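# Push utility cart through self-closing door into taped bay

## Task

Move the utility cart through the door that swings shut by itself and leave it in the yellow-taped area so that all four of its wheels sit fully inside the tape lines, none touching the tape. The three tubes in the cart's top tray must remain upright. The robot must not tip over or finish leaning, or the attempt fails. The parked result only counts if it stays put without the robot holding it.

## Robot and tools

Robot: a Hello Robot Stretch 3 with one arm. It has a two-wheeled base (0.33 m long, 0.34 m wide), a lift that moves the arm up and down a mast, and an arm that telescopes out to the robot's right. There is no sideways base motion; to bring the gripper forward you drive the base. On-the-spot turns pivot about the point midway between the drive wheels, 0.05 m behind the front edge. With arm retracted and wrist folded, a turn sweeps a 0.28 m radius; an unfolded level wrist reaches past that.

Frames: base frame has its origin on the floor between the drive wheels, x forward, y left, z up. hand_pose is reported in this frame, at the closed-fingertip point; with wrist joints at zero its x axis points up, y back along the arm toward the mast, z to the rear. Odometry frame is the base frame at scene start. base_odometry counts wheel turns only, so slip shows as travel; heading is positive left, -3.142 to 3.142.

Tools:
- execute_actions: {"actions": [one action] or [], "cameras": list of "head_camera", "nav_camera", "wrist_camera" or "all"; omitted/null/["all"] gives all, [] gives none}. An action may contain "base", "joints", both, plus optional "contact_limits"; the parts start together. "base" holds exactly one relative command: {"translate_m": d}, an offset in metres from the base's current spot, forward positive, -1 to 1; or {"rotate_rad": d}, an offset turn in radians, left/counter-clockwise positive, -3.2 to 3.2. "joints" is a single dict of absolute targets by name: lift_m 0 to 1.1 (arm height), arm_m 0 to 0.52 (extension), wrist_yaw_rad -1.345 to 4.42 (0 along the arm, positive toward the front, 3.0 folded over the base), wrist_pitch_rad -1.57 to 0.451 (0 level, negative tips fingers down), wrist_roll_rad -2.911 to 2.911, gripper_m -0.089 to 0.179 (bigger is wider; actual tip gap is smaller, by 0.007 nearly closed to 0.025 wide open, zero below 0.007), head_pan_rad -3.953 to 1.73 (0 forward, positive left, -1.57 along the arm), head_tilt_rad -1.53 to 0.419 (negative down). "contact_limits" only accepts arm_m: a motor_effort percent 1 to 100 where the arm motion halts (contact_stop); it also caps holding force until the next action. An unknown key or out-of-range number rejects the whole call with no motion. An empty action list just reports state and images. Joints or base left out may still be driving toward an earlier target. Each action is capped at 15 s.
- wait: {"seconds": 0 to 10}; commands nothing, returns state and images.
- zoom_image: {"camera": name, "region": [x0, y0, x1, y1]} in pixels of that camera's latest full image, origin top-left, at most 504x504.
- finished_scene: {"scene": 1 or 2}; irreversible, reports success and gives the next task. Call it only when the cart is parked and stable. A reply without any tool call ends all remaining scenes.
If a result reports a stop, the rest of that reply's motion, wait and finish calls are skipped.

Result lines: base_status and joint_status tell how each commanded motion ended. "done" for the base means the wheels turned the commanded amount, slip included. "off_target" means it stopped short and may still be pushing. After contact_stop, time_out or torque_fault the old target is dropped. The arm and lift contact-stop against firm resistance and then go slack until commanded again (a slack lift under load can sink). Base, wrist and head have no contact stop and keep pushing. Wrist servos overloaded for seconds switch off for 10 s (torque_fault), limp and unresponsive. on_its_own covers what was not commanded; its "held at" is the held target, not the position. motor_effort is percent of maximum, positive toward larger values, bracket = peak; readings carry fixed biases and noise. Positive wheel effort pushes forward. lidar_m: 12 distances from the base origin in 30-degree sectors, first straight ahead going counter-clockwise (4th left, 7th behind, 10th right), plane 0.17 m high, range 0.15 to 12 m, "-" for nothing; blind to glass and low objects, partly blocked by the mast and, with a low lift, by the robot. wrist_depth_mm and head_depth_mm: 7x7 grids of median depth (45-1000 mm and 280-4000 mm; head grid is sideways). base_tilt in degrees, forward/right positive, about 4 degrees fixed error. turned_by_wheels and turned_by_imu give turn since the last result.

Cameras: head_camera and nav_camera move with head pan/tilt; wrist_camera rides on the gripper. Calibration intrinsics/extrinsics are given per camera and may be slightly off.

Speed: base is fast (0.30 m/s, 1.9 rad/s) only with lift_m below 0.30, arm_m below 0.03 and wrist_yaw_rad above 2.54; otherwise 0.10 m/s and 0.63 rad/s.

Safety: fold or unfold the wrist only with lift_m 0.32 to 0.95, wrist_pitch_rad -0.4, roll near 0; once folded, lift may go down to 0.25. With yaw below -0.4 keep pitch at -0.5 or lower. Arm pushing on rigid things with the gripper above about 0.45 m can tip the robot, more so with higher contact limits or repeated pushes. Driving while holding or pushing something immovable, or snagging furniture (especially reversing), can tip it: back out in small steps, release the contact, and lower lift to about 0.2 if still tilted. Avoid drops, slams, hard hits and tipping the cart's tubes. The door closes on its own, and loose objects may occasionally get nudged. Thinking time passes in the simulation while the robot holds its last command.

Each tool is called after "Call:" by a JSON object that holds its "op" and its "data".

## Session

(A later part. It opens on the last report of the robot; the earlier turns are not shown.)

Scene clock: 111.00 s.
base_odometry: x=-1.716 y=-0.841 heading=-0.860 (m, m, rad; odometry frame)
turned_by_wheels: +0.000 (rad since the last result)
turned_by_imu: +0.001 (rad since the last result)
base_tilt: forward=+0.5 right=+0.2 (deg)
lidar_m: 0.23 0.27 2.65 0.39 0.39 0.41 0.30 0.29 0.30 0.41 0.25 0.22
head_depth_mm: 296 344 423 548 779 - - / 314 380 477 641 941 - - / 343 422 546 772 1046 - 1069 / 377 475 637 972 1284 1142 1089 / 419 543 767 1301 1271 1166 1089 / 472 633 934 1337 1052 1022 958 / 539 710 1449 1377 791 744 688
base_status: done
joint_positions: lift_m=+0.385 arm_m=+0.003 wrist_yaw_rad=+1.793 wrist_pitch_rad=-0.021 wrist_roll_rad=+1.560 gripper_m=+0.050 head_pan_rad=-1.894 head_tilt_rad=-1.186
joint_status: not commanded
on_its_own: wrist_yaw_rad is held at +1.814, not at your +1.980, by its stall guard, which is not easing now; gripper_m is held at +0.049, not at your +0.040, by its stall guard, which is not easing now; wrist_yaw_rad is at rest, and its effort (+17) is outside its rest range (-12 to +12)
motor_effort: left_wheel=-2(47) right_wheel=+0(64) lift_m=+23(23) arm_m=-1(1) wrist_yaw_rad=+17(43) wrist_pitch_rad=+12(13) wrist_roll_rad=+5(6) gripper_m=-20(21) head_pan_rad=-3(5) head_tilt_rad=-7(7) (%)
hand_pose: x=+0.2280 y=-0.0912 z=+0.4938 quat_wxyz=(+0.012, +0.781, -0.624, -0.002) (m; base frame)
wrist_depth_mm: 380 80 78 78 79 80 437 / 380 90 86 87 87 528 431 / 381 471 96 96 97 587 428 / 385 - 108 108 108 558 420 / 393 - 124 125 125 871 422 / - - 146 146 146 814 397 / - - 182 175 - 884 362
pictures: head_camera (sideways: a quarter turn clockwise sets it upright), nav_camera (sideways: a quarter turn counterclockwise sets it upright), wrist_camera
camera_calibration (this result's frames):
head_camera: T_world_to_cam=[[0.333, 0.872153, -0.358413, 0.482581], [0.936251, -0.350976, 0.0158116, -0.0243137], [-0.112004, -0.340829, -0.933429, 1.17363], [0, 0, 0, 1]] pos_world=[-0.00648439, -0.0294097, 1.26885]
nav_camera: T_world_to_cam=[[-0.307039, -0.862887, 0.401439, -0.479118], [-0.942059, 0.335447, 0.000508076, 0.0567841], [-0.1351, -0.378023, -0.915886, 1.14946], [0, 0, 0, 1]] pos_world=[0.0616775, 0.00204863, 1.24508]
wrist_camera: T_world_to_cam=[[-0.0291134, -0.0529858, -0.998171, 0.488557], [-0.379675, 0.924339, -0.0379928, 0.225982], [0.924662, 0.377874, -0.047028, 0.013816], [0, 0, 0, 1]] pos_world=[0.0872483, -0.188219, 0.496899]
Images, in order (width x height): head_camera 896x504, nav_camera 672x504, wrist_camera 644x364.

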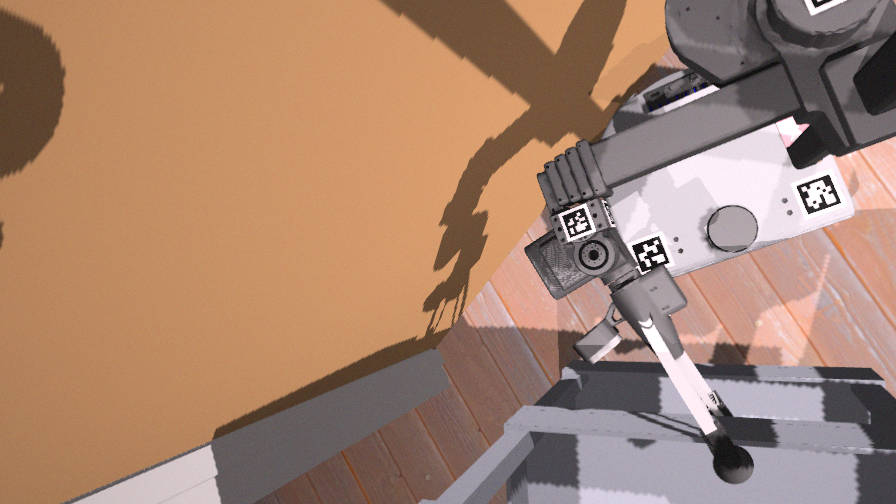

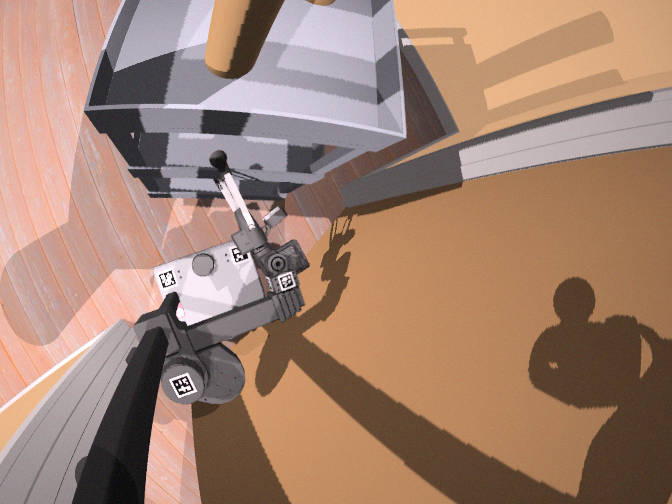

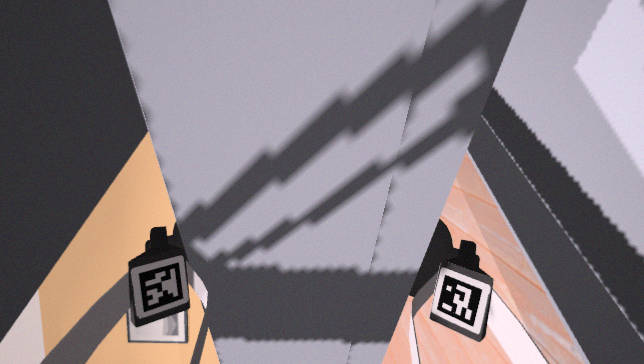

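Call:
{"op": "execute_actions", "data": {"actions": [{"base":{"translate_m":-0.2},"joints":{"head_pan_rad":-1.0,"wrist_yaw_rad":1.8}}], "cameras": ["head_camera","nav_camera"]}}

Scene clock: 123.23 s.
base_odometry: x=-1.847 y=-0.689 heading=-0.860 (m, m, rad; odometry frame)
turned_by_wheels: +0.000 (rad since the last result)
turned_by_imu: -0.001 (rad since the last result)
base_tilt: forward=+0.5 right=+0.2 (deg)
lidar_m: 0.24 2.72 0.39 0.35 2.33 0.48 0.29 0.25 0.25 0.30 0.26 0.24
head_depth_mm: 493 538 592 654 732 781 919 / 623 703 782 917 995 - - / 736 807 549 1063 1266 - - / 1586 588 556 849 1151 1183 - / 1519 614 559 534 1081 1173 1098 / 666 615 561 508 808 1155 1099 / 522 601 486 511 784 1166 1103
base_status: done
joint_positions: lift_m=+0.385 arm_m=+0.003 wrist_yaw_rad=+1.682 wrist_pitch_rad=-0.021 wrist_roll_rad=+1.557 gripper_m=+0.050 head_pan_rad=-1.006 head_tilt_rad=-1.187
joint_status: wrist_yaw_rad off_target (ended at +1.682, target +1.800); the others done
on_its_own: wrist_yaw_rad is held at +1.680, not at your +1.800, by its stall guard, which is not easing now; gripper_m is held at +0.049, not at your +0.040, by its stall guard, which is not easing now
motor_effort: left_wheel=+0(21) right_wheel=+1(23) lift_m=+23(23) arm_m=-1(1) wrist_yaw_rad=-2(41) wrist_pitch_rad=+12(12) wrist_roll_rad=+7(7) gripper_m=-20(21) head_pan_rad=+4(55) head_tilt_rad=-6(5) (%)
hand_pose: x=+0.2327 y=-0.1192 z=+0.4938 quat_wxyz=(+0.013, +0.745, -0.666, -0.002) (m; base frame)
wrist_depth_mm: 376 81 80 80 80 83 428 / 379 91 87 88 88 535 430 / 384 471 97 97 97 593 423 / 382 - 109 109 109 575 421 / 391 - 124 125 124 823 422 / - - 144 145 145 843 398 / - - 178 173 - 868 367
pictures: head_camera (sideways: a quarter turn clockwise sets it upright), nav_camera (sideways: a quarter turn counterclockwise sets it upright)
camera_calibration (this result's frames):
head_camera: T_world_to_cam=[[-0.467147, 0.808625, -0.357629, 0.486442], [0.862745, 0.505392, 0.0157823, -0.0238271], [0.193505, -0.30117, -0.93373, 1.17216], [0, 0, 0, 1]] pos_world=[0.0209778, -0.0282875, 1.26882]
nav_camera: T_world_to_cam=[[0.476343, -0.782663, 0.40067, -0.482895], [-0.854347, -0.519703, 0.00052351, 0.0562289], [0.20782, -0.34256, -0.916222, 1.1478], [0, 0, 0, 1]] pos_world=[0.0395267, 0.0444701, 1.24509]
Images, in order (width x height): head_camera 896x504, nav_camera 672x504.

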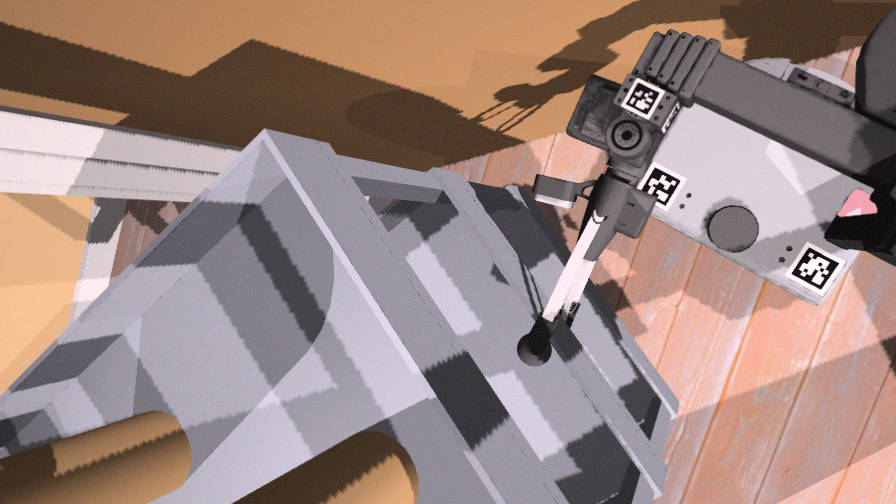

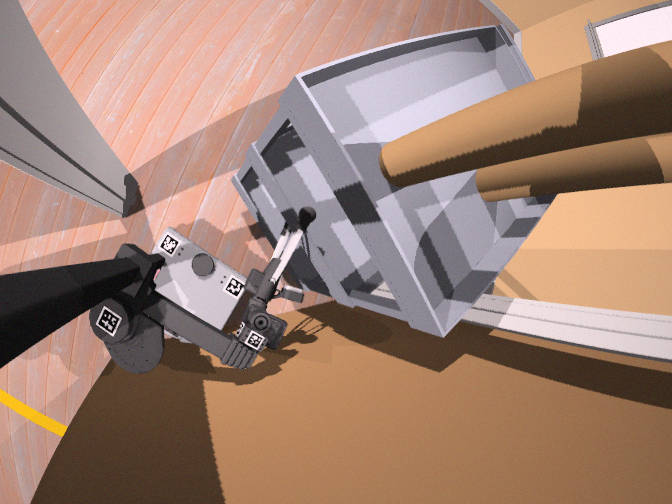

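Call:
{"op": "execute_actions", "data": {"actions": [{"base":{"translate_m":-0.12},"joints":{"head_pan_rad":-3.5,"head_tilt_rad":-0.8}}]}}

Scene clock: 132.73 s.
base_odometry: x=-1.925 y=-0.598 heading=-0.860 (m, m, rad; odometry frame)
turned_by_wheels: +0.000 (rad since the last result)
turned_by_imu: +0.000 (rad since the last result)
base_tilt: forward=+0.5 right=+0.2 (deg)
lidar_m: 0.25 2.83 0.37 0.37 2.31 2.20 0.30 0.25 0.24 0.27 0.26 0.25
head_depth_mm: 2421 2661 2156 1732 1453 1265 - / 2266 2564 2155 1750 1474 1263 1151 / 2127 2446 2183 1753 1486 1271 - / 1992 2254 2174 1771 1494 1279 - / 1868 2100 2203 1777 1425 821 941 / 1762 1952 470 494 541 598 669 / 333 350 374 402 434 471 513
base_status: done
joint_positions: lift_m=+0.385 arm_m=+0.003 wrist_yaw_rad=+1.619 wrist_pitch_rad=-0.021 wrist_roll_rad=+1.559 gripper_m=+0.050 head_pan_rad=-3.493 head_tilt_rad=-0.803
joint_status: all done
on_its_own: wrist_yaw_rad is held at +1.619, not at your +1.800, by its stall guard, which is not easing now; gripper_m is held at +0.049, not at your +0.040, by its stall guard, which is not easing now
motor_effort: left_wheel=-1(14) right_wheel=+1(21) lift_m=+23(23) arm_m=-1(1) wrist_yaw_rad=+0(36) wrist_pitch_rad=+12(12) wrist_roll_rad=+5(6) gripper_m=-21(21) head_pan_rad=-4(55) head_tilt_rad=+3(29) (%)
hand_pose: x=+0.2340 y=-0.1354 z=+0.4938 quat_wxyz=(+0.012, +0.724, -0.690, -0.003) (m; base frame)
wrist_depth_mm: 374 84 82 82 83 86 434 / 377 469 90 90 90 559 431 / 380 493 99 100 100 594 424 / 383 - 111 111 112 585 423 / 392 - 125 125 127 518 418 / - - 144 145 145 839 397 / - - 175 170 - 878 362
pictures: head_camera (sideways: a quarter turn clockwise sets it upright), nav_camera (sideways: a quarter turn counterclockwise sets it upright), wrist_camera
camera_calibration (this result's frames):
head_camera: T_world_to_cam=[[0.67311, -0.287787, -0.68125, 0.901067], [-0.369108, -0.928972, 0.0277363, -0.0318866], [-0.640844, 0.232786, -0.731525, 0.914423], [0, 0, 0, 1]] pos_world=[-0.0322846, 0.0168293, 1.28366]
nav_camera: T_world_to_cam=[[-0.650629, 0.256459, 0.71478, -0.885239], [0.360606, 0.932696, -0.00640383, 0.0578378], [-0.668315, 0.253588, -0.69932, 0.871172], [0, 0, 0, 1]] pos_world=[-0.0146014, -0.0478362, 1.24235]
wrist_camera: T_world_to_cam=[[-0.0377834, -0.0485781, -0.998104, 0.488989], [-0.213296, 0.976191, -0.0394372, 0.237931], [0.976257, 0.211402, -0.0472454, -0.00955814], [0, 0, 0, 1]] pos_world=[0.0785567, -0.206491, 0.496994]
Images, in order (width x height): head_camera 896x504, nav_camera 672x504, wrist_camera 644x364.

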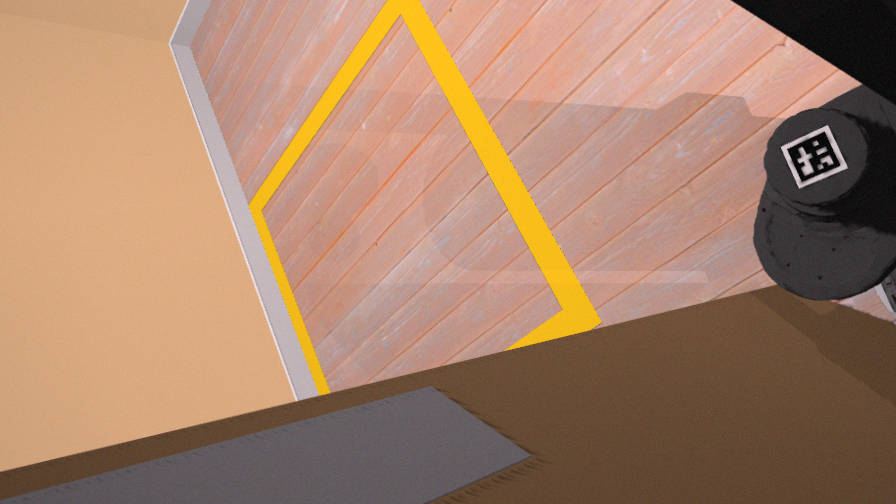

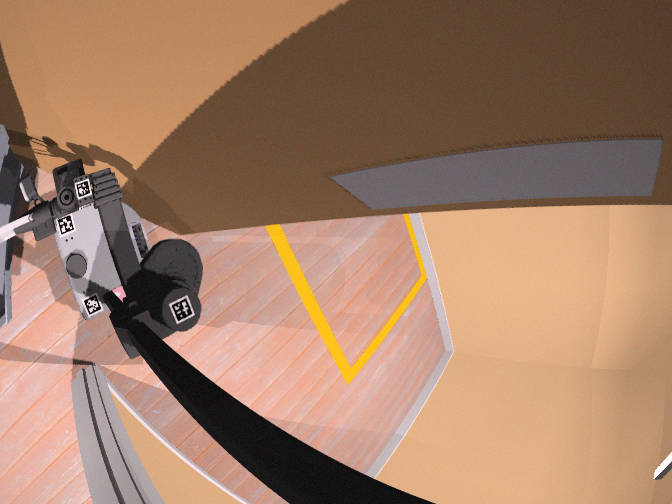

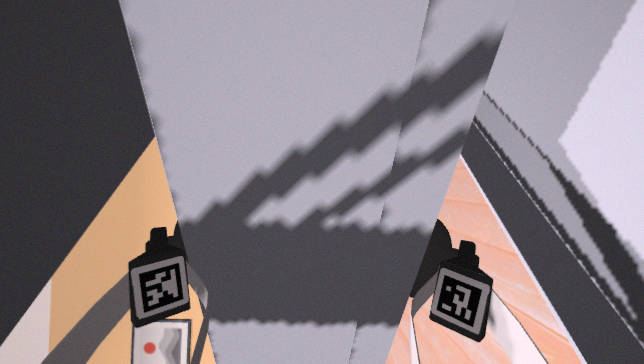

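Call:
{"op": "execute_actions", "data": {"actions": [{"base":{"rotate_rad":-0.15},"joints":{"head_pan_rad":-0.8,"head_tilt_rad":-1.1,"wrist_yaw_rad":1.7}}], "cameras": []}}

Call:
{"op": "execute_actions", "data": {"actions": [{"base":{"translate_m":-0.15}}]}}

Scene clock: 141.60 s.
base_odometry: x=-1.925 y=-0.598 heading=-1.009 (m, m, rad; odometry frame)
turned_by_wheels: -0.150 (rad since the last result)
turned_by_imu: -0.149 (rad since the last result)
base_tilt: forward=+0.6 right=+0.2 (deg)
lidar_m: 0.23 0.27 0.38 0.37 2.30 2.40 0.32 0.24 0.23 0.25 0.26 0.23
head_depth_mm: 402 442 490 547 619 682 793 / 497 560 547 661 872 1079 - / 652 692 592 563 1004 - - / 767 658 604 541 837 1165 1115 / 1502 677 608 542 797 1142 1090 / 499 586 598 521 513 937 1088 / 498 339 382 523 499 1146 1095
base_status: done
joint_positions: lift_m=+0.385 arm_m=+0.003 wrist_yaw_rad=+1.720 wrist_pitch_rad=-0.021 wrist_roll_rad=+1.559 gripper_m=+0.050 head_pan_rad=-0.807 head_tilt_rad=-1.087
joint_status: wrist_yaw_rad off_target (ended at +1.720, target +1.700); the others done
on_its_own: gripper_m is held at +0.049, not at your +0.040, by its stall guard, which is not easing now; wrist_yaw_rad is at rest, and its effort (-17) is outside its rest range (-12 to +12)
motor_effort: left_wheel=+5(6) right_wheel=-10(20) lift_m=+23(23) arm_m=-1(2) wrist_yaw_rad=-17(24) wrist_pitch_rad=+12(12) wrist_roll_rad=+6(5) gripper_m=-21(21) head_pan_rad=+4(56) head_tilt_rad=-6(29) (%)
hand_pose: x=+0.2315 y=-0.1096 z=+0.4938 quat_wxyz=(+0.013, +0.758, -0.652, -0.002) (m; base frame)
wrist_depth_mm: 376 89 87 87 87 528 437 / 377 459 94 95 95 564 430 / 379 501 103 103 104 631 426 / 387 541 114 114 115 582 427 / 394 - 127 127 128 522 415 / - - 142 144 144 846 402 / - - 167 166 - 872 370
pictures: none
No camera images: the call's "cameras" was empty. Leave "cameras" out to get every camera's image.

Scene clock: 145.23 s.
base_odometry: x=-2.005 y=-0.471 heading=-1.009 (m, m, rad; odometry frame)
turned_by_wheels: +0.000 (rad since the last result)
turned_by_imu: +0.000 (rad since the last result)
base_tilt: forward=+0.6 right=+0.2 (deg)
lidar_m: 0.24 0.29 0.41 0.55 2.25 2.23 1.83 0.29 0.27 0.27 0.27 0.24
head_depth_mm: 370 415 472 545 647 756 985 / 435 499 539 650 858 1104 - / 528 594 599 563 1055 - - / 654 667 603 549 839 1158 1113 / 730 652 607 543 809 1144 1088 / 497 613 455 527 790 1061 1096 / 477 330 393 538 499 1150 1093
base_status: done
joint_positions: lift_m=+0.385 arm_m=+0.003 wrist_yaw_rad=+1.662 wrist_pitch_rad=-0.022 wrist_roll_rad=+1.561 gripper_m=+0.050 head_pan_rad=-0.807 head_tilt_rad=-1.087
joint_status: not commanded
on_its_own: wrist_yaw_rad is held at +1.653, not at your +1.700, by its stall guard, which is not easing now; gripper_m is held at +0.049, not at your +0.040, by its stall guard, which is not easing now
motor_effort: left_wheel=+5(6) right_wheel=-8(33) lift_m=+23(23) arm_m=-2(2) wrist_yaw_rad=-7(26) wrist_pitch_rad=+13(13) wrist_roll_rad=+5(6) gripper_m=-21(20) head_pan_rad=+4(4) head_tilt_rad=-7(7) (%)
hand_pose: x=+0.2332 y=-0.1243 z=+0.4936 quat_wxyz=(+0.012, +0.739, -0.674, -0.004) (m; base frame)
wrist_depth_mm: 376 458 89 89 90 563 436 / 377 463 96 97 98 589 430 / 387 504 105 105 106 631 429 / 385 542 115 116 117 586 422 / 392 - 129 129 130 536 415 / 404 - 144 145 146 831 405 / - - 166 165 - 844 372
pictures: head_camera (sideways: a quarter turn clockwise sets it upright), nav_camera (sideways: a quarter turn counterclockwise sets it upright), wrist_camera
camera_calibration (this result's frames):
head_camera: T_world_to_cam=[[-0.589915, 0.670924, -0.44929, 0.606575], [0.744438, 0.667415, 0.0192052, -0.027564], [0.312748, -0.323139, -0.89318, 1.11876], [0, 0, 0, 1]] pos_world=[0.0284582, -0.0270542, 1.27231]
nav_camera: T_world_to_cam=[[0.590868, -0.640604, 0.49041, -0.600484], [-0.734561, -0.678541, -0.00132037, 0.0578988], [0.333609, -0.359456, -0.871491, 1.08892], [0, 0, 0, 1]] pos_world=[0.034064, 0.0460322, 1.24354]
wrist_camera: T_world_to_cam=[[-0.0365717, -0.0485818, -0.998149, 0.489036], [-0.255567, 0.966058, -0.037656, 0.234631], [0.966099, 0.253717, -0.0477463, -0.00325776], [0, 0, 0, 1]] pos_world=[0.0809962, -0.202082, 0.496811]
Images, in order (width x height): head_camera 896x504, nav_camera 672x504, wrist_camera 644x364.

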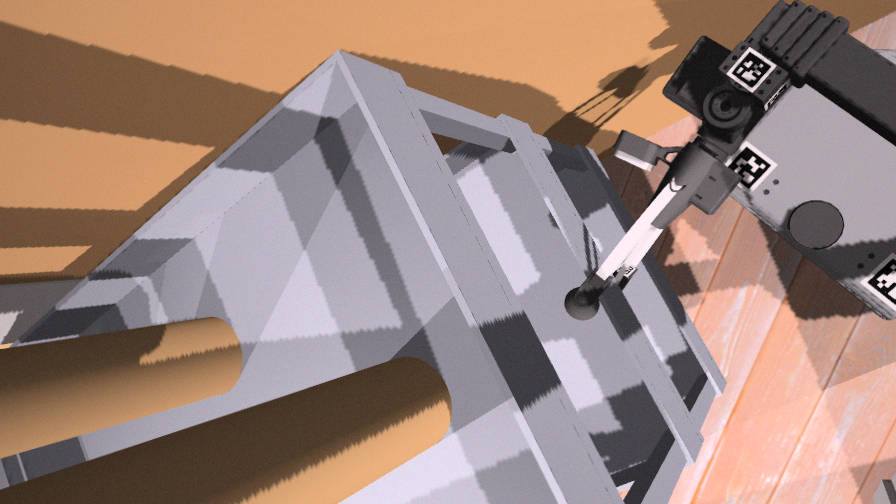

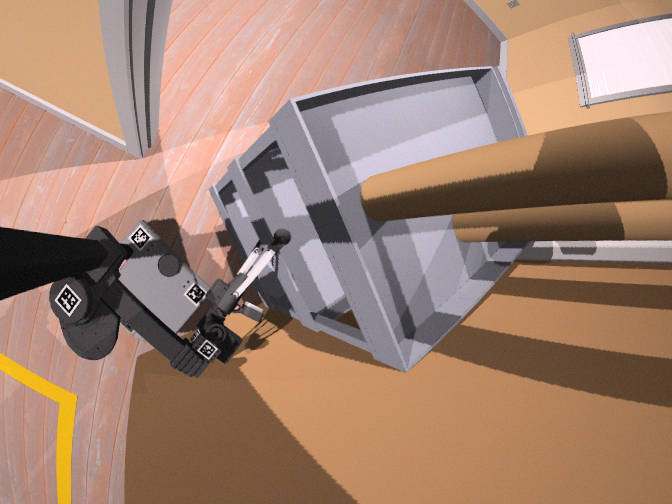

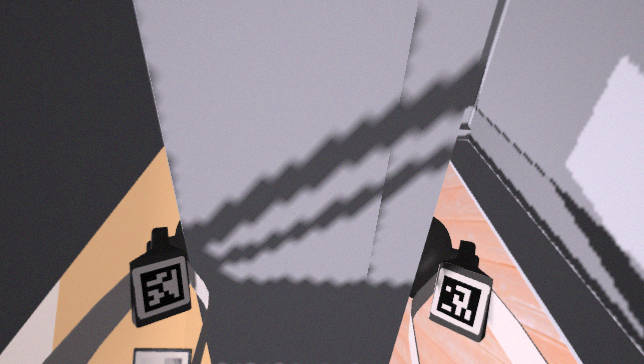

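The cart is now against the door and close to the jamb. I'll pull along the cart's axis.

Call:
{"op": "execute_actions", "data": {"actions": [{"base":{"rotate_rad":-0.2},"joints":{"head_pan_rad":-0.5,"wrist_yaw_rad":1.85}}], "cameras": []}}

Call:
{"op": "execute_actions", "data": {"actions": [{"base":{"translate_m":-0.2}}], "cameras": ["nav_camera"]}}

Scene clock: 151.27 s.
base_odometry: x=-2.005 y=-0.471 heading=-1.209 (m, m, rad; odometry frame)
turned_by_wheels: -0.200 (rad since the last result)
turned_by_imu: -0.198 (rad since the last result)
base_tilt: forward=+0.6 right=+0.1 (deg)
lidar_m: 0.21 0.23 0.41 0.42 1.11 2.31 1.90 0.33 0.28 0.28 0.26 0.21
head_depth_mm: 432 480 522 554 704 793 - / 521 576 587 551 846 1117 - / 651 658 601 538 834 1181 - / 519 639 603 539 808 1154 - / 489 599 459 520 716 1071 1100 / 742 307 375 528 507 1021 1086 / - 303 593 546 500 1161 1092
base_status: done
joint_positions: lift_m=+0.385 arm_m=+0.003 wrist_yaw_rad=+1.861 wrist_pitch_rad=-0.022 wrist_roll_rad=+1.560 gripper_m=+0.050 head_pan_rad=-0.507 head_tilt_rad=-1.087
joint_status: all done
on_its_own: gripper_m is held at +0.049, not at your +0.040, by its stall guard, which is not easing now
motor_effort: left_wheel=+5(11) right_wheel=-11(28) lift_m=+23(23) arm_m=-2(1) wrist_yaw_rad=-8(47) wrist_pitch_rad=+13(13) wrist_roll_rad=+5(5) gripper_m=-21(20) head_pan_rad=+4(33) head_tilt_rad=-7(7) (%)
hand_pose: x=+0.2236 y=-0.0746 z=+0.4936 quat_wxyz=(+0.012, +0.802, -0.597, -0.002) (m; base frame)
wrist_depth_mm: 373 90 87 88 88 536 432 / 377 463 95 95 96 596 430 / 383 491 104 104 104 620 423 / 383 551 114 115 115 586 423 / 389 - 127 128 129 527 426 / - - 145 144 145 816 402 / - - 168 166 - 877 372
pictures: none
No camera images: the call's "cameras" was empty. Leave "cameras" out to get every camera's image.

Scene clock: 154.50 s.
base_odometry: x=-2.076 y=-0.284 heading=-1.209 (m, m, rad; odometry frame)
turned_by_wheels: +0.000 (rad since the last result)
turned_by_imu: +0.000 (rad since the last result)
base_tilt: forward=+0.6 right=+0.2 (deg)
lidar_m: 0.21 0.23 0.50 0.67 1.71 2.20 1.72 1.64 0.31 0.31 0.27 0.22
head_depth_mm: 428 482 533 579 742 864 - / 506 575 590 552 908 1157 - / 616 657 600 538 838 1180 - / 528 647 603 540 801 1152 - / 487 555 439 526 785 1089 1104 / - 310 389 536 507 1142 1092 / - 316 603 547 497 1183 1097
base_status: done
joint_positions: lift_m=+0.385 arm_m=+0.003 wrist_yaw_rad=+1.804 wrist_pitch_rad=-0.022 wrist_roll_rad=+1.563 gripper_m=+0.050 head_pan_rad=-0.507 head_tilt_rad=-1.087
joint_status: not commanded
on_its_own: wrist_yaw_rad is held at +1.800, not at your +1.850, by its stall guard, which is not easing now; gripper_m is held at +0.049, not at your +0.040, by its stall guard, which is not easing now
motor_effort: left_wheel=+4(5) right_wheel=-4(35) lift_m=+23(23) arm_m=+0(1) wrist_yaw_rad=-3(27) wrist_pitch_rad=+13(13) wrist_roll_rad=+4(5) gripper_m=-20(21) head_pan_rad=+4(5) head_tilt_rad=-7(7) (%)
hand_pose: x=+0.2273 y=-0.0884 z=+0.4936 quat_wxyz=(+0.012, +0.785, -0.620, -0.004) (m; base frame)
wrist_depth_mm: 377 465 94 94 95 599 435 / 377 500 101 101 102 641 424 / 383 529 109 110 111 620 422 / 385 533 118 119 122 616 427 / 385 - 130 130 132 547 418 / 401 - 143 144 145 770 412 / - - 162 161 - 845 380
pictures: nav_camera (sideways: a quarter turn counterclockwise sets it upright)
camera_calibration (this result's frames):
nav_camera: T_world_to_cam=[[0.75371, -0.43758, 0.490352, -0.601401], [-0.501444, -0.865189, -0.00131914, 0.0564752], [0.424825, -0.24489, -0.871523, 1.0884], [0, 0, 0, 1]] pos_world=[0.0192211, 0.0522388, 1.24354]
Images, in order (width x height): nav_camera 672x504.

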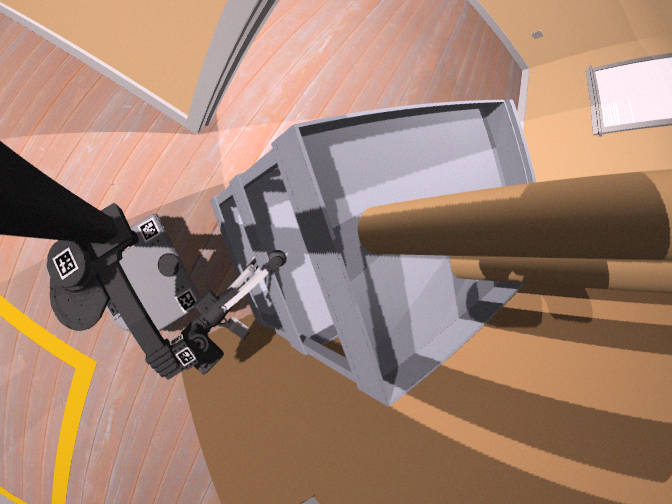

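Call:
{"op": "execute_actions", "data": {"actions": [{"base":{"translate_m":-0.4}}], "cameras": ["nav_camera"]}}

Scene clock: 162.83 s.
base_odometry: x=-2.217 y=+0.090 heading=-1.208 (m, m, rad; odometry frame)
turned_by_wheels: +0.000 (rad since the last result)
turned_by_imu: +0.000 (rad since the last result)
base_tilt: forward=+0.6 right=+0.1 (deg)
lidar_m: 0.22 0.23 0.85 1.14 1.94 1.90 1.36 1.30 1.34 1.79 0.29 0.22
head_depth_mm: 446 506 558 719 1274 1179 - / 518 590 597 561 1229 1182 - / 615 669 601 545 845 1180 - / 545 648 605 541 813 1155 - / 467 348 423 527 786 1082 1100 / - 317 426 544 505 1160 1089 / 290 671 614 547 500 1192 1095
base_status: done
joint_positions: lift_m=+0.385 arm_m=+0.003 wrist_yaw_rad=+1.698 wrist_pitch_rad=-0.023 wrist_roll_rad=+1.566 gripper_m=+0.050 head_pan_rad=-0.507 head_tilt_rad=-1.087
joint_status: not commanded
on_its_own: wrist_yaw_rad is held at +1.696, not at your +1.850, by its stall guard, which is not easing now; gripper_m is held at +0.049, not at your +0.040, by its stall guard, which is not easing now
motor_effort: left_wheel=+3(1) right_wheel=-6(23) lift_m=+23(23) arm_m=-1(1) wrist_yaw_rad=-1(31) wrist_pitch_rad=+13(13) wrist_roll_rad=+2(4) gripper_m=-20(20) head_pan_rad=+4(4) head_tilt_rad=-7(7) (%)
hand_pose: x=+0.2322 y=-0.1152 z=+0.4933 quat_wxyz=(+0.011, +0.751, -0.661, -0.006) (m; base frame)
wrist_depth_mm: 380 521 108 109 110 618 426 / 378 531 114 115 116 628 426 / 385 535 120 120 123 632 426 / 386 586 126 128 130 629 423 / 389 562 134 135 137 592 420 / 388 - 142 143 144 505 408 / 383 801 153 153 807 807 397
pictures: nav_camera (sideways: a quarter turn counterclockwise sets it upright)
camera_calibration (this result's frames):
nav_camera: T_world_to_cam=[[0.753732, -0.437556, 0.49034, -0.601385], [-0.501412, -0.865208, -0.00131888, 0.0564747], [0.424823, -0.244868, -0.87153, 1.08841], [0, 0, 0, 1]] pos_world=[0.0192184, 0.0522397, 1.24354]
Images, in order (width x height): nav_camera 672x504.

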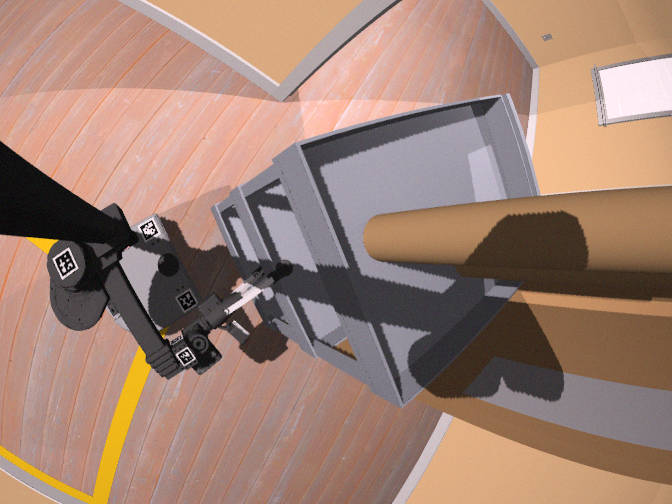

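Call:
{"op": "execute_actions", "data": {"actions": [{"base":{"translate_m":-0.65},"joints":{"head_pan_rad":-0.2}}], "cameras": ["nav_camera"]}}

Scene clock: 174.93 s.
base_odometry: x=-2.448 y=+0.697 heading=-1.208 (m, m, rad; odometry frame)
turned_by_wheels: +0.000 (rad since the last result)
turned_by_imu: +0.000 (rad since the last result)
base_tilt: forward=+0.6 right=+0.2 (deg)
lidar_m: 0.21 0.21 1.42 1.66 1.59 1.09 0.78 0.75 0.77 1.03 0.30 0.22
head_depth_mm: 664 663 596 540 844 1181 - / 292 348 579 535 831 1184 - / 293 339 426 529 803 1158 - / 750 672 595 540 793 1147 - / 755 689 606 542 547 1164 1107 / 746 693 602 552 1280 1188 1089 / 2025 1814 1619 1449 1309 1195 1096
base_status: done
joint_positions: lift_m=+0.385 arm_m=+0.003 wrist_yaw_rad=+1.558 wrist_pitch_rad=-0.024 wrist_roll_rad=+1.572 gripper_m=+0.050 head_pan_rad=-0.207 head_tilt_rad=-1.087
joint_status: all done
on_its_own: wrist_yaw_rad is held at +1.553, not at your +1.850, by its stall guard, which is not easing now; gripper_m is held at +0.049, not at your +0.040, by its stall guard, which is not easing now
motor_effort: left_wheel=+3(3) right_wheel=-4(23) lift_m=+23(23) arm_m=+0(0) wrist_yaw_rad=-5(27) wrist_pitch_rad=+14(14) wrist_roll_rad=-1(2) gripper_m=-20(20) head_pan_rad=+4(35) head_tilt_rad=-7(7) (%)
hand_pose: x=+0.2342 y=-0.1509 z=+0.4932 quat_wxyz=(+0.008, +0.703, -0.712, -0.009) (m; base frame)
wrist_depth_mm: 383 570 128 129 131 588 426 / 382 574 130 131 133 630 427 / 385 576 133 133 136 630 425 / 389 584 135 136 138 605 419 / 390 548 138 140 141 604 422 / 388 513 140 142 143 570 424 / 385 - 144 145 148 551 416
pictures: nav_camera (sideways: a quarter turn counterclockwise sets it upright)
camera_calibration (this result's frames):
nav_camera: T_world_to_cam=[[0.849361, -0.195329, 0.490339, -0.601968], [-0.223398, -0.974726, -0.00131888, 0.0547788], [0.478204, -0.108421, -0.871531, 1.08809], [0, 0, 0, 1]] pos_world=[0.00319835, 0.0537835, 1.24354]
Images, in order (width x height): nav_camera 672x504.

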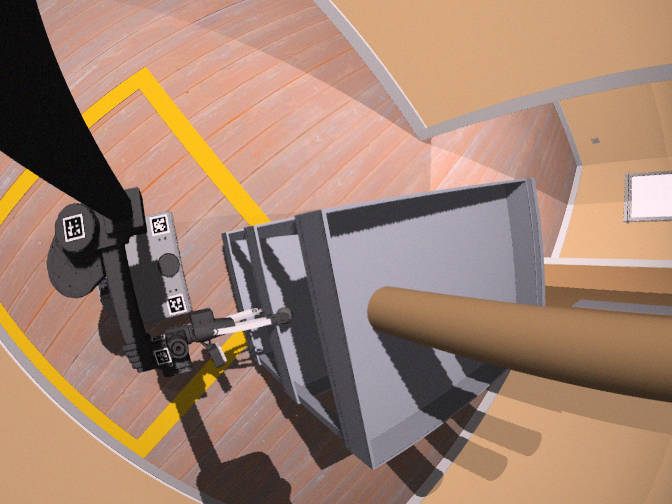

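Call:
{"op": "execute_actions", "data": {"actions": [{"base":{"rotate_rad":-0.3},"joints":{"wrist_yaw_rad":1.7}}], "cameras": []}}

Call:
{"op": "execute_actions", "data": {"actions": [{"base":{"translate_m":-0.3}}], "cameras": ["nav_camera"]}}

Call:
{"op": "execute_actions", "data": {"actions": [{"base":{"rotate_rad":-0.25}}], "cameras": []}}

Call:
{"op": "execute_actions", "data": {"actions": [{"base":{"translate_m":-0.3}}], "cameras": ["nav_camera"]}}

Scene clock: 190.57 s.
base_odometry: x=-2.448 y=+0.697 heading=-1.508 (m, m, rad; odometry frame)
turned_by_wheels: -0.300 (rad since the last result)
turned_by_imu: -0.297 (rad since the last result)
base_tilt: forward=+0.5 right=+0.2 (deg)
lidar_m: 0.16 0.16 1.38 1.55 1.59 1.59 0.90 0.75 0.75 0.83 0.37 0.19
head_depth_mm: 1971 1772 586 557 1264 1165 - / 2035 640 598 542 1047 1194 - / 2069 669 601 537 794 1158 - / - 304 384 515 502 1072 - / - 302 390 532 490 775 1108 / 741 680 609 544 492 1153 1089 / 726 699 611 547 1259 1191 1095
base_status: done
joint_positions: lift_m=+0.385 arm_m=+0.003 wrist_yaw_rad=+1.730 wrist_pitch_rad=-0.024 wrist_roll_rad=+1.572 gripper_m=+0.050 head_pan_rad=-0.207 head_tilt_rad=-1.087
joint_status: wrist_yaw_rad off_target (ended at +1.730, target +1.700)
on_its_own: gripper_m is held at +0.049, not at your +0.040, by its stall guard, which is not easing now; wrist_yaw_rad is at rest, and its effort (-25) is outside its rest range (-12 to +12)
motor_effort: left_wheel=+7(11) right_wheel=-8(24) lift_m=+23(23) arm_m=-1(1) wrist_yaw_rad=-25(38) wrist_pitch_rad=+14(14) wrist_roll_rad=-1(1) gripper_m=-19(20) head_pan_rad=+5(4) head_tilt_rad=-7(7) (%)
hand_pose: x=+0.2310 y=-0.1070 z=+0.4932 quat_wxyz=(+0.009, +0.761, -0.648, -0.008) (m; base frame)
wrist_depth_mm: 380 - 142 144 146 914 390 / 378 572 141 142 145 587 428 / 387 587 142 143 144 625 425 / 387 592 141 142 144 620 419 / 395 556 140 142 144 623 423 / 393 505 140 142 142 573 413 / 386 - 139 141 - 537 416
pictures: none
No camera images: the call's "cameras" was empty. Leave "cameras" out to get every camera's image.

Scene clock: 194.60 s.
base_odometry: x=-2.467 y=+0.997 heading=-1.508 (m, m, rad; odometry frame)
turned_by_wheels: +0.000 (rad since the last result)
turned_by_imu: +0.000 (rad since the last result)
base_tilt: forward=+0.5 right=+0.2 (deg)
lidar_m: 0.17 0.17 1.58 1.64 1.37 1.25 0.66 0.55 0.55 0.61 0.33 0.20
head_depth_mm: 2066 631 596 549 1242 1167 - / 2061 665 596 536 843 1197 - / - 325 437 530 788 1160 - / - 313 407 524 509 1133 - / 749 677 606 543 497 1153 1104 / 739 693 610 544 498 1190 1093 / 727 698 614 1391 1311 1191 1095
base_status: done
joint_positions: lift_m=+0.385 arm_m=+0.003 wrist_yaw_rad=+1.641 wrist_pitch_rad=-0.024 wrist_roll_rad=+1.570 gripper_m=+0.050 head_pan_rad=-0.207 head_tilt_rad=-1.087
joint_status: not commanded
on_its_own: wrist_yaw_rad is held at +1.657, not at your +1.700, by its stall guard, which is not easing now; gripper_m is held at +0.049, not at your +0.040, by its stall guard, which is not easing now; wrist_yaw_rad is at rest, and its effort (+14) is outside its rest range (-12 to +12)
motor_effort: left_wheel=+2(4) right_wheel=-3(22) lift_m=+23(23) arm_m=+0(0) wrist_yaw_rad=+14(24) wrist_pitch_rad=+14(14) wrist_roll_rad=+0(1) gripper_m=-19(20) head_pan_rad=+4(4) head_tilt_rad=-7(6) (%)
hand_pose: x=+0.2336 y=-0.1298 z=+0.4932 quat_wxyz=(+0.010, +0.731, -0.682, -0.008) (m; base frame)
wrist_depth_mm: 382 - 141 143 144 937 402 / 378 574 141 142 144 582 426 / 384 576 141 142 144 636 430 / 386 590 140 142 144 621 417 / 389 552 140 142 143 607 420 / 387 517 140 141 142 569 415 / 375 - 140 141 143 528 411
pictures: nav_camera (sideways: a quarter turn counterclockwise sets it upright)
camera_calibration (this result's frames):
nav_camera: T_world_to_cam=[[0.849369, -0.195294, 0.490339, -0.601967], [-0.223358, -0.974736, -0.00131886, 0.0547785], [0.478208, -0.108401, -0.871531, 1.08809], [0, 0, 0, 1]] pos_world=[0.00319604, 0.0537834, 1.24354]
Images, in order (width x height): nav_camera 672x504.

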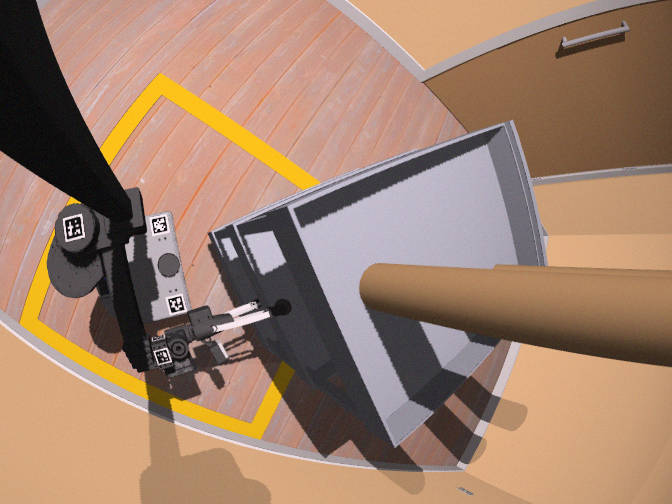

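Scene clock: 195.90 s.
base_odometry: x=-2.467 y=+0.997 heading=-1.758 (m, m, rad; odometry frame)
turned_by_wheels: -0.250 (rad since the last result)
turned_by_imu: -0.246 (rad since the last result)
base_tilt: forward=+0.6 right=+0.2 (deg)
lidar_m: 0.16 1.67 1.58 1.62 1.44 1.36 0.82 0.58 0.55 0.56 0.74 0.17
head_depth_mm: 2070 1786 586 789 1276 1170 - / 2074 630 597 543 1133 1192 - / 2080 655 602 538 508 1162 - / - 303 366 505 494 966 - / - 291 356 525 490 545 1106 / - 668 609 544 492 1155 1090 / 730 696 613 548 516 1189 1094
base_status: done
joint_positions: lift_m=+0.385 arm_m=+0.003 wrist_yaw_rad=+1.689 wrist_pitch_rad=-0.023 wrist_roll_rad=+1.572 gripper_m=+0.050 head_pan_rad=-0.207 head_tilt_rad=-1.087
joint_status: not commanded
on_its_own: wrist_yaw_rad is held at +1.657, not at your +1.700, by its stall guard, which is still easing; gripper_m is held at +0.049, not at your +0.040, by its stall guard, which is not easing now
motor_effort: left_wheel=+8(15) right_wheel=-8(23) lift_m=+23(23) arm_m=+0(0) wrist_yaw_rad=-27(46) wrist_pitch_rad=+14(14) wrist_roll_rad=-1(1) gripper_m=-18(19) head_pan_rad=+4(4) head_tilt_rad=-7(8) (%)
hand_pose: x=+0.2324 y=-0.1173 z=+0.4932 quat_wxyz=(+0.009, +0.748, -0.664, -0.008) (m; base frame)
wrist_depth_mm: - - 170 169 - 906 373 / 384 - 162 163 - 925 404 / 386 583 156 156 - 578 417 / 386 592 149 150 793 640 423 / 390 556 143 146 149 614 423 / 390 507 139 140 142 576 415 / 374 632 134 135 139 568 416
pictures: none
No camera images: the call's "cameras" was empty. Leave "cameras" out to get every camera's image.

Scene clock: 199.93 s.
base_odometry: x=-2.411 y=+1.292 heading=-1.757 (m, m, rad; odometry frame)
turned_by_wheels: +0.000 (rad since the last result)
turned_by_imu: +0.000 (rad since the last result)
base_tilt: forward=+0.6 right=+0.2 (deg)
lidar_m: 0.16 0.16 1.72 1.64 1.15 1.09 0.62 0.43 0.41 0.42 0.34 0.19
head_depth_mm: 2064 630 595 550 1251 1181 - / 2075 662 598 535 845 1188 - / - 319 432 529 773 1159 - / - 310 404 524 503 1069 - / 749 676 606 543 490 1140 1109 / 744 694 610 544 504 1193 1092 / 725 697 612 573 1314 1186 1097
base_status: done
joint_positions: lift_m=+0.385 arm_m=+0.003 wrist_yaw_rad=+1.615 wrist_pitch_rad=-0.023 wrist_roll_rad=+1.567 gripper_m=+0.050 head_pan_rad=-0.207 head_tilt_rad=-1.087
joint_status: not commanded
on_its_own: wrist_yaw_rad is held at +1.614, not at your +1.700, by its stall guard, which is not easing now; gripper_m is held at +0.049, not at your +0.040, by its stall guard, which is not easing now
motor_effort: left_wheel=+4(3) right_wheel=-8(26) lift_m=+23(23) arm_m=-1(0) wrist_yaw_rad=-1(26) wrist_pitch_rad=+13(14) wrist_roll_rad=+1(1) gripper_m=-19(19) head_pan_rad=+4(4) head_tilt_rad=-8(7) (%)
hand_pose: x=+0.2340 y=-0.1364 z=+0.4933 quat_wxyz=(+0.010, +0.722, -0.691, -0.006) (m; base frame)
wrist_depth_mm: 378 - 149 151 153 919 386 / 383 619 147 149 150 589 426 / 386 574 145 147 148 619 429 / 385 584 143 145 147 620 425 / 385 539 141 143 144 605 422 / 386 514 140 141 143 571 422 / 388 - 139 140 142 563 411
pictures: nav_camera (sideways: a quarter turn counterclockwise sets it upright)
camera_calibration (this result's frames):
nav_camera: T_world_to_cam=[[0.849376, -0.195269, 0.490337, -0.601965], [-0.223329, -0.974742, -0.00131883, 0.0547783], [0.47821, -0.108386, -0.871532, 1.08809], [0, 0, 0, 1]] pos_world=[0.00319434, 0.0537833, 1.24354]
Images, in order (width x height): nav_camera 672x504.

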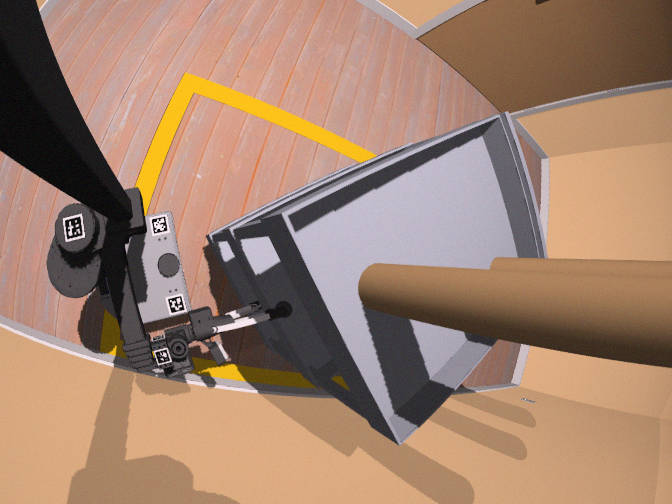

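Call:
{"op": "execute_actions", "data": {"actions": [{"base":{"rotate_rad":-0.15},"joints":{"wrist_yaw_rad":1.75}}], "cameras": []}}

Call:
{"op": "execute_actions", "data": {"actions": [{"base":{"translate_m":-0.12}}], "cameras": []}}

Call:
{"op": "execute_actions", "data": {"actions": [{"joints":{"gripper_m":0.17}}], "cameras": []}}

Call:
{"op": "execute_actions", "data": {"actions": [{"base":{"translate_m":-0.2},"joints":{"head_pan_rad":0}}], "cameras": ["nav_camera","head_camera"]}}

Call:
{"op": "execute_actions", "data": {"actions": [{"joints":{"lift_m":0.05,"wrist_yaw_rad":1.45,"gripper_m":0.05,"arm_m":0.04}}], "cameras": ["wrist_camera"]}}

Scene clock: 211.40 s.
base_odometry: x=-2.411 y=+1.292 heading=-1.907 (m, m, rad; odometry frame)
turned_by_wheels: -0.150 (rad since the last result)
turned_by_imu: -0.149 (rad since the last result)
base_tilt: forward=+0.6 right=+0.2 (deg)
lidar_m: 0.15 1.91 1.72 1.72 1.23 1.09 0.75 0.46 0.41 0.41 0.41 0.19
head_depth_mm: 1779 1571 582 670 1259 1170 - / 2072 642 597 543 1104 1192 - / 2091 656 601 538 738 1162 - / - 314 390 517 502 1056 - / - 296 359 522 489 763 1109 / - 657 608 545 491 1144 1088 / 726 697 613 547 507 1193 1091
base_status: done
joint_positions: lift_m=+0.385 arm_m=+0.003 wrist_yaw_rad=+1.763 wrist_pitch_rad=-0.023 wrist_roll_rad=+1.568 gripper_m=+0.050 head_pan_rad=-0.207 head_tilt_rad=-1.087
joint_status: all done
on_its_own: gripper_m is held at +0.049, not at your +0.040, by its stall guard, which is not easing now
motor_effort: left_wheel=+6(5) right_wheel=-13(22) lift_m=+23(23) arm_m=-1(1) wrist_yaw_rad=-11(31) wrist_pitch_rad=+13(13) wrist_roll_rad=+1(1) gripper_m=-19(19) head_pan_rad=+4(4) head_tilt_rad=-7(7) (%)
hand_pose: x=+0.2295 y=-0.0987 z=+0.4933 quat_wxyz=(+0.010, +0.772, -0.636, -0.006) (m; base frame)
wrist_depth_mm: 380 - 146 147 150 902 399 / 383 574 145 146 149 574 428 / 384 570 144 146 147 622 426 / 387 593 142 143 146 615 426 / 386 556 141 143 145 623 418 / 390 505 140 142 143 579 416 / 381 - 139 140 143 549 415
pictures: none
No camera images: the call's "cameras" was empty. Leave "cameras" out to get every camera's image.

Scene clock: 213.63 s.
base_odometry: x=-2.372 y=+1.405 heading=-1.907 (m, m, rad; odometry frame)
turned_by_wheels: +0.000 (rad since the last result)
turned_by_imu: +0.000 (rad since the last result)
base_tilt: forward=+0.5 right=+0.2 (deg)
lidar_m: 0.17 0.17 1.75 1.76 1.10 0.98 0.68 0.42 0.37 0.37 0.35 0.20
head_depth_mm: 1625 1320 586 557 1218 1154 - / 2082 643 599 536 844 1205 - / 707 669 592 537 791 1160 - / - 307 383 517 509 1135 - / - 307 426 534 496 829 1106 / 746 691 610 544 492 1174 1090 / 728 697 613 547 1258 1193 1100
base_status: done
joint_positions: lift_m=+0.385 arm_m=+0.003 wrist_yaw_rad=+1.743 wrist_pitch_rad=-0.023 wrist_roll_rad=+1.568 gripper_m=+0.050 head_pan_rad=-0.207 head_tilt_rad=-1.087
joint_status: not commanded
on_its_own: gripper_m is held at +0.049, not at your +0.040, by its stall guard, which is not easing now
motor_effort: left_wheel=+3(3) right_wheel=-6(24) lift_m=+23(23) arm_m=-1(0) wrist_yaw_rad=+6(10) wrist_pitch_rad=+13(13) wrist_roll_rad=+1(1) gripper_m=-20(18) head_pan_rad=+4(4) head_tilt_rad=-7(7) (%)
hand_pose: x=+0.2305 y=-0.1037 z=+0.4933 quat_wxyz=(+0.010, +0.765, -0.644, -0.006) (m; base frame)
wrist_depth_mm: 374 - 135 137 139 870 409 / 384 567 136 138 140 598 428 / 380 591 138 139 140 620 428 / 385 591 139 140 142 618 427 / 388 552 139 141 142 619 415 / 389 512 140 142 143 570 413 / 382 - 141 144 - 529 413
pictures: none
No camera images: the call's "cameras" was empty. Leave "cameras" out to get every camera's image.

Scene clock: 215.67 s.
base_odometry: x=-2.372 y=+1.405 heading=-1.907 (m, m, rad; odometry frame)
turned_by_wheels: +0.000 (rad since the last result)
turned_by_imu: +0.000 (rad since the last result)
base_tilt: forward=+0.6 right=+0.1 (deg)
lidar_m: 0.17 0.17 1.75 1.76 1.10 0.98 0.68 0.42 0.37 0.38 0.35 0.20
head_depth_mm: 1630 1315 586 557 1216 1152 - / 2072 644 598 537 843 1193 - / 714 669 592 538 765 1163 - / - 306 383 516 508 1135 - / - 308 428 534 497 828 1107 / 747 693 609 546 492 1174 1093 / 729 696 613 546 1254 1194 1094
base_status: not commanded
joint_positions: lift_m=+0.385 arm_m=+0.003 wrist_yaw_rad=+1.748 wrist_pitch_rad=-0.024 wrist_roll_rad=+1.571 gripper_m=+0.170 head_pan_rad=-0.207 head_tilt_rad=-1.087
joint_status: all done
motor_effort: left_wheel=+3(5) right_wheel=-4(7) lift_m=+23(23) arm_m=+0(1) wrist_yaw_rad=+2(4) wrist_pitch_rad=+13(30) wrist_roll_rad=-1(1) gripper_m=+0(87) head_pan_rad=+4(4) head_tilt_rad=-7(6) (%)
hand_pose: x=+0.2302 y=-0.1026 z=+0.4932 quat_wxyz=(+0.009, +0.767, -0.642, -0.008) (m; base frame)
wrist_depth_mm: 380 - 135 136 138 873 413 / 379 574 136 137 139 614 425 / 382 577 137 139 140 627 424 / 384 588 138 139 142 629 419 / 378 636 139 141 143 659 421 / - 653 141 142 655 701 396 / 403 - 142 144 - 592 379
pictures: none
No camera images: the call's "cameras" was empty. Leave "cameras" out to get every camera's image.

Scene clock: 218.90 s.
base_odometry: x=-2.306 y=+1.594 heading=-1.907 (m, m, rad; odometry frame)
turned_by_wheels: +0.000 (rad since the last result)
turned_by_imu: +0.000 (rad since the last result)
base_tilt: forward=+0.5 right=+0.1 (deg)
lidar_m: 0.36 0.36 1.82 1.44 0.89 0.79 0.57 0.35 0.31 0.31 0.37 0.42
head_depth_mm: 731 674 809 949 1266 1155 1045 / 735 679 606 921 1268 1184 - / 443 549 601 909 1244 1180 - / 761 660 588 901 1172 1178 - / 797 690 607 824 1278 1184 1110 / 802 706 1563 1438 1304 1188 1095 / 2048 1844 1619 1446 1304 1193 1093
base_status: done
joint_positions: lift_m=+0.385 arm_m=+0.003 wrist_yaw_rad=+1.748 wrist_pitch_rad=-0.023 wrist_roll_rad=+1.571 gripper_m=+0.170 head_pan_rad=-0.007 head_tilt_rad=-1.087
joint_status: all done
motor_effort: left_wheel=+3(3) right_wheel=-4(10) lift_m=+23(23) arm_m=+0(1) wrist_yaw_rad=+0(3) wrist_pitch_rad=+13(14) wrist_roll_rad=-1(1) gripper_m=+0(0) head_pan_rad=+4(27) head_tilt_rad=-7(7) (%)
hand_pose: x=+0.2303 y=-0.1026 z=+0.4933 quat_wxyz=(+0.009, +0.767, -0.642, -0.007) (m; base frame)
wrist_depth_mm: 379 571 - 330 - 606 343 / 382 576 937 330 955 623 341 / 383 578 - 332 960 614 349 / 385 576 - 336 982 614 350 / 375 640 - 339 956 670 352 / - - - 343 - 665 352 / 336 347 345 343 356 363 356
pictures: head_camera (sideways: a quarter turn clockwise sets it upright), nav_camera (sideways: a quarter turn counterclockwise sets it upright)
camera_calibration (this result's frames):
head_camera: T_world_to_cam=[[-0.89231, 0.0446334, -0.449212, 0.608319], [0.0403033, 0.999003, 0.0192023, -0.023265], [0.449621, -0.00097028, -0.893219, 1.11798], [0, 0, 0, 1]] pos_world=[0.0410808, -0.00282479, 1.27231]
nav_camera: T_world_to_cam=[[0.871236, -0.0228172, 0.490334, -0.602095], [-0.0254388, -0.999676, -0.00131877, 0.0535711], [0.490205, -0.0113246, -0.871533, 1.08802], [0, 0, 0, 1]] pos_world=[-0.00742189, 0.0521368, 1.24354]
Images, in order (width x height): head_camera 896x504, nav_camera 672x504.

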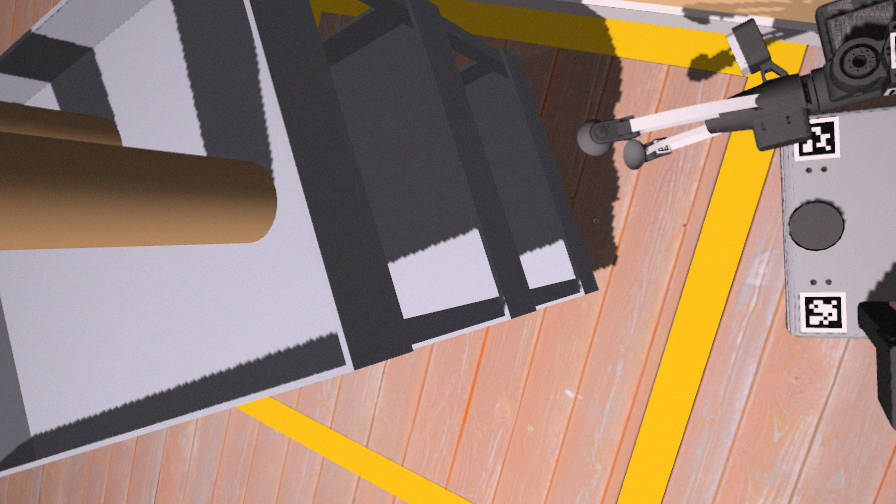

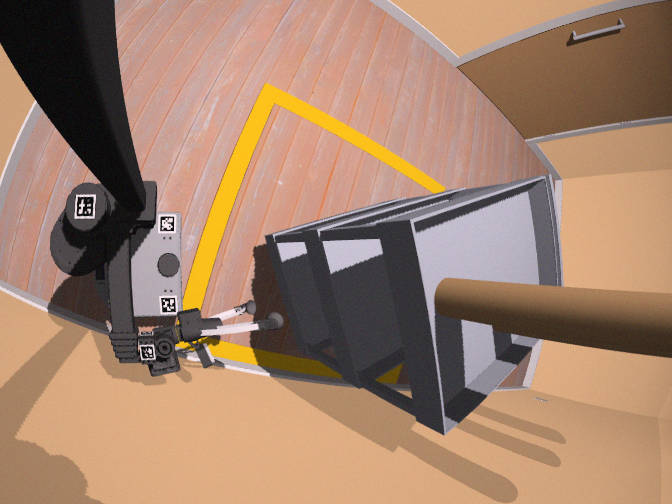

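Scene clock: 222.73 s.
base_odometry: x=-2.306 y=+1.594 heading=-1.907 (m, m, rad; odometry frame)
turned_by_wheels: +0.000 (rad since the last result)
turned_by_imu: +0.000 (rad since the last result)
base_tilt: forward=+0.6 right=+0.2 (deg)
lidar_m: 0.36 0.36 1.82 1.44 0.88 0.79 0.57 0.35 0.31 - 0.51 0.42
head_depth_mm: 730 674 809 949 1256 1138 983 / 734 679 607 922 1259 1174 - / 444 550 602 910 1244 1176 - / 760 658 589 901 1171 1184 - / 799 688 606 825 1278 1183 1115 / 805 706 1558 1439 1306 1186 1086 / 2040 1845 1629 1452 1317 1190 1092
base_status: not commanded
joint_positions: lift_m=+0.063 arm_m=+0.041 wrist_yaw_rad=+1.453 wrist_pitch_rad=+0.001 wrist_roll_rad=+1.585 gripper_m=+0.050 head_pan_rad=-0.007 head_tilt_rad=-1.087
joint_status: lift_m contact_stop (moved -0.322 of -0.335); the others done
on_its_own: lift_m is slack since a contact_stop, until your next command for it (your +0.050 is given up)
motor_effort: left_wheel=+3(4) right_wheel=-4(4) lift_m=+20(20) arm_m=-7(10) wrist_yaw_rad=-3(9) wrist_pitch_rad=+0(13) wrist_roll_rad=-8(24) gripper_m=-1(82) head_pan_rad=+5(5) head_tilt_rad=-7(7) (%)
hand_pose: x=+0.2331 y=-0.2155 z=+0.1772 quat_wxyz=(-0.005, +0.664, -0.747, -0.004) (m; base frame)
wrist_depth_mm: - - - - 629 326 224 / - - - - 667 331 222 / 392 481 - 403 508 331 221 / 376 548 - 385 567 327 219 / 376 548 - 373 562 323 219 / 371 513 - 352 453 324 219 / 373 523 - 344 724 322 217
pictures: wrist_camera
ARM HIT: the arm struck its own base hard.
camera_calibration (this result's frames):
wrist_camera: T_world_to_cam=[[-0.0203345, -0.0189238, -0.999614, 0.171697], [-0.0486255, 0.998656, -0.0179165, 0.266097], [0.99861, 0.0482424, -0.0212273, -0.0517176], [0, 0, 0, 1]] pos_world=[0.0680761, -0.259996, 0.1753]
Images, in order (width x height): wrist_camera 644x364.

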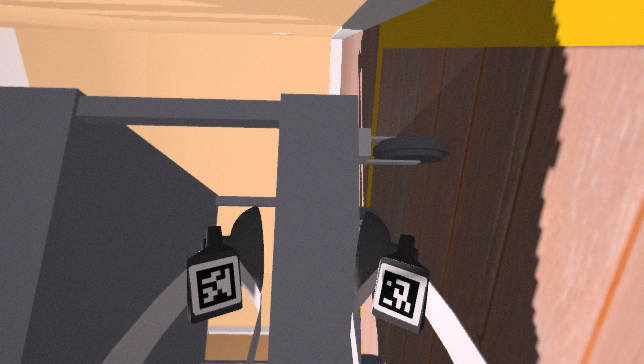

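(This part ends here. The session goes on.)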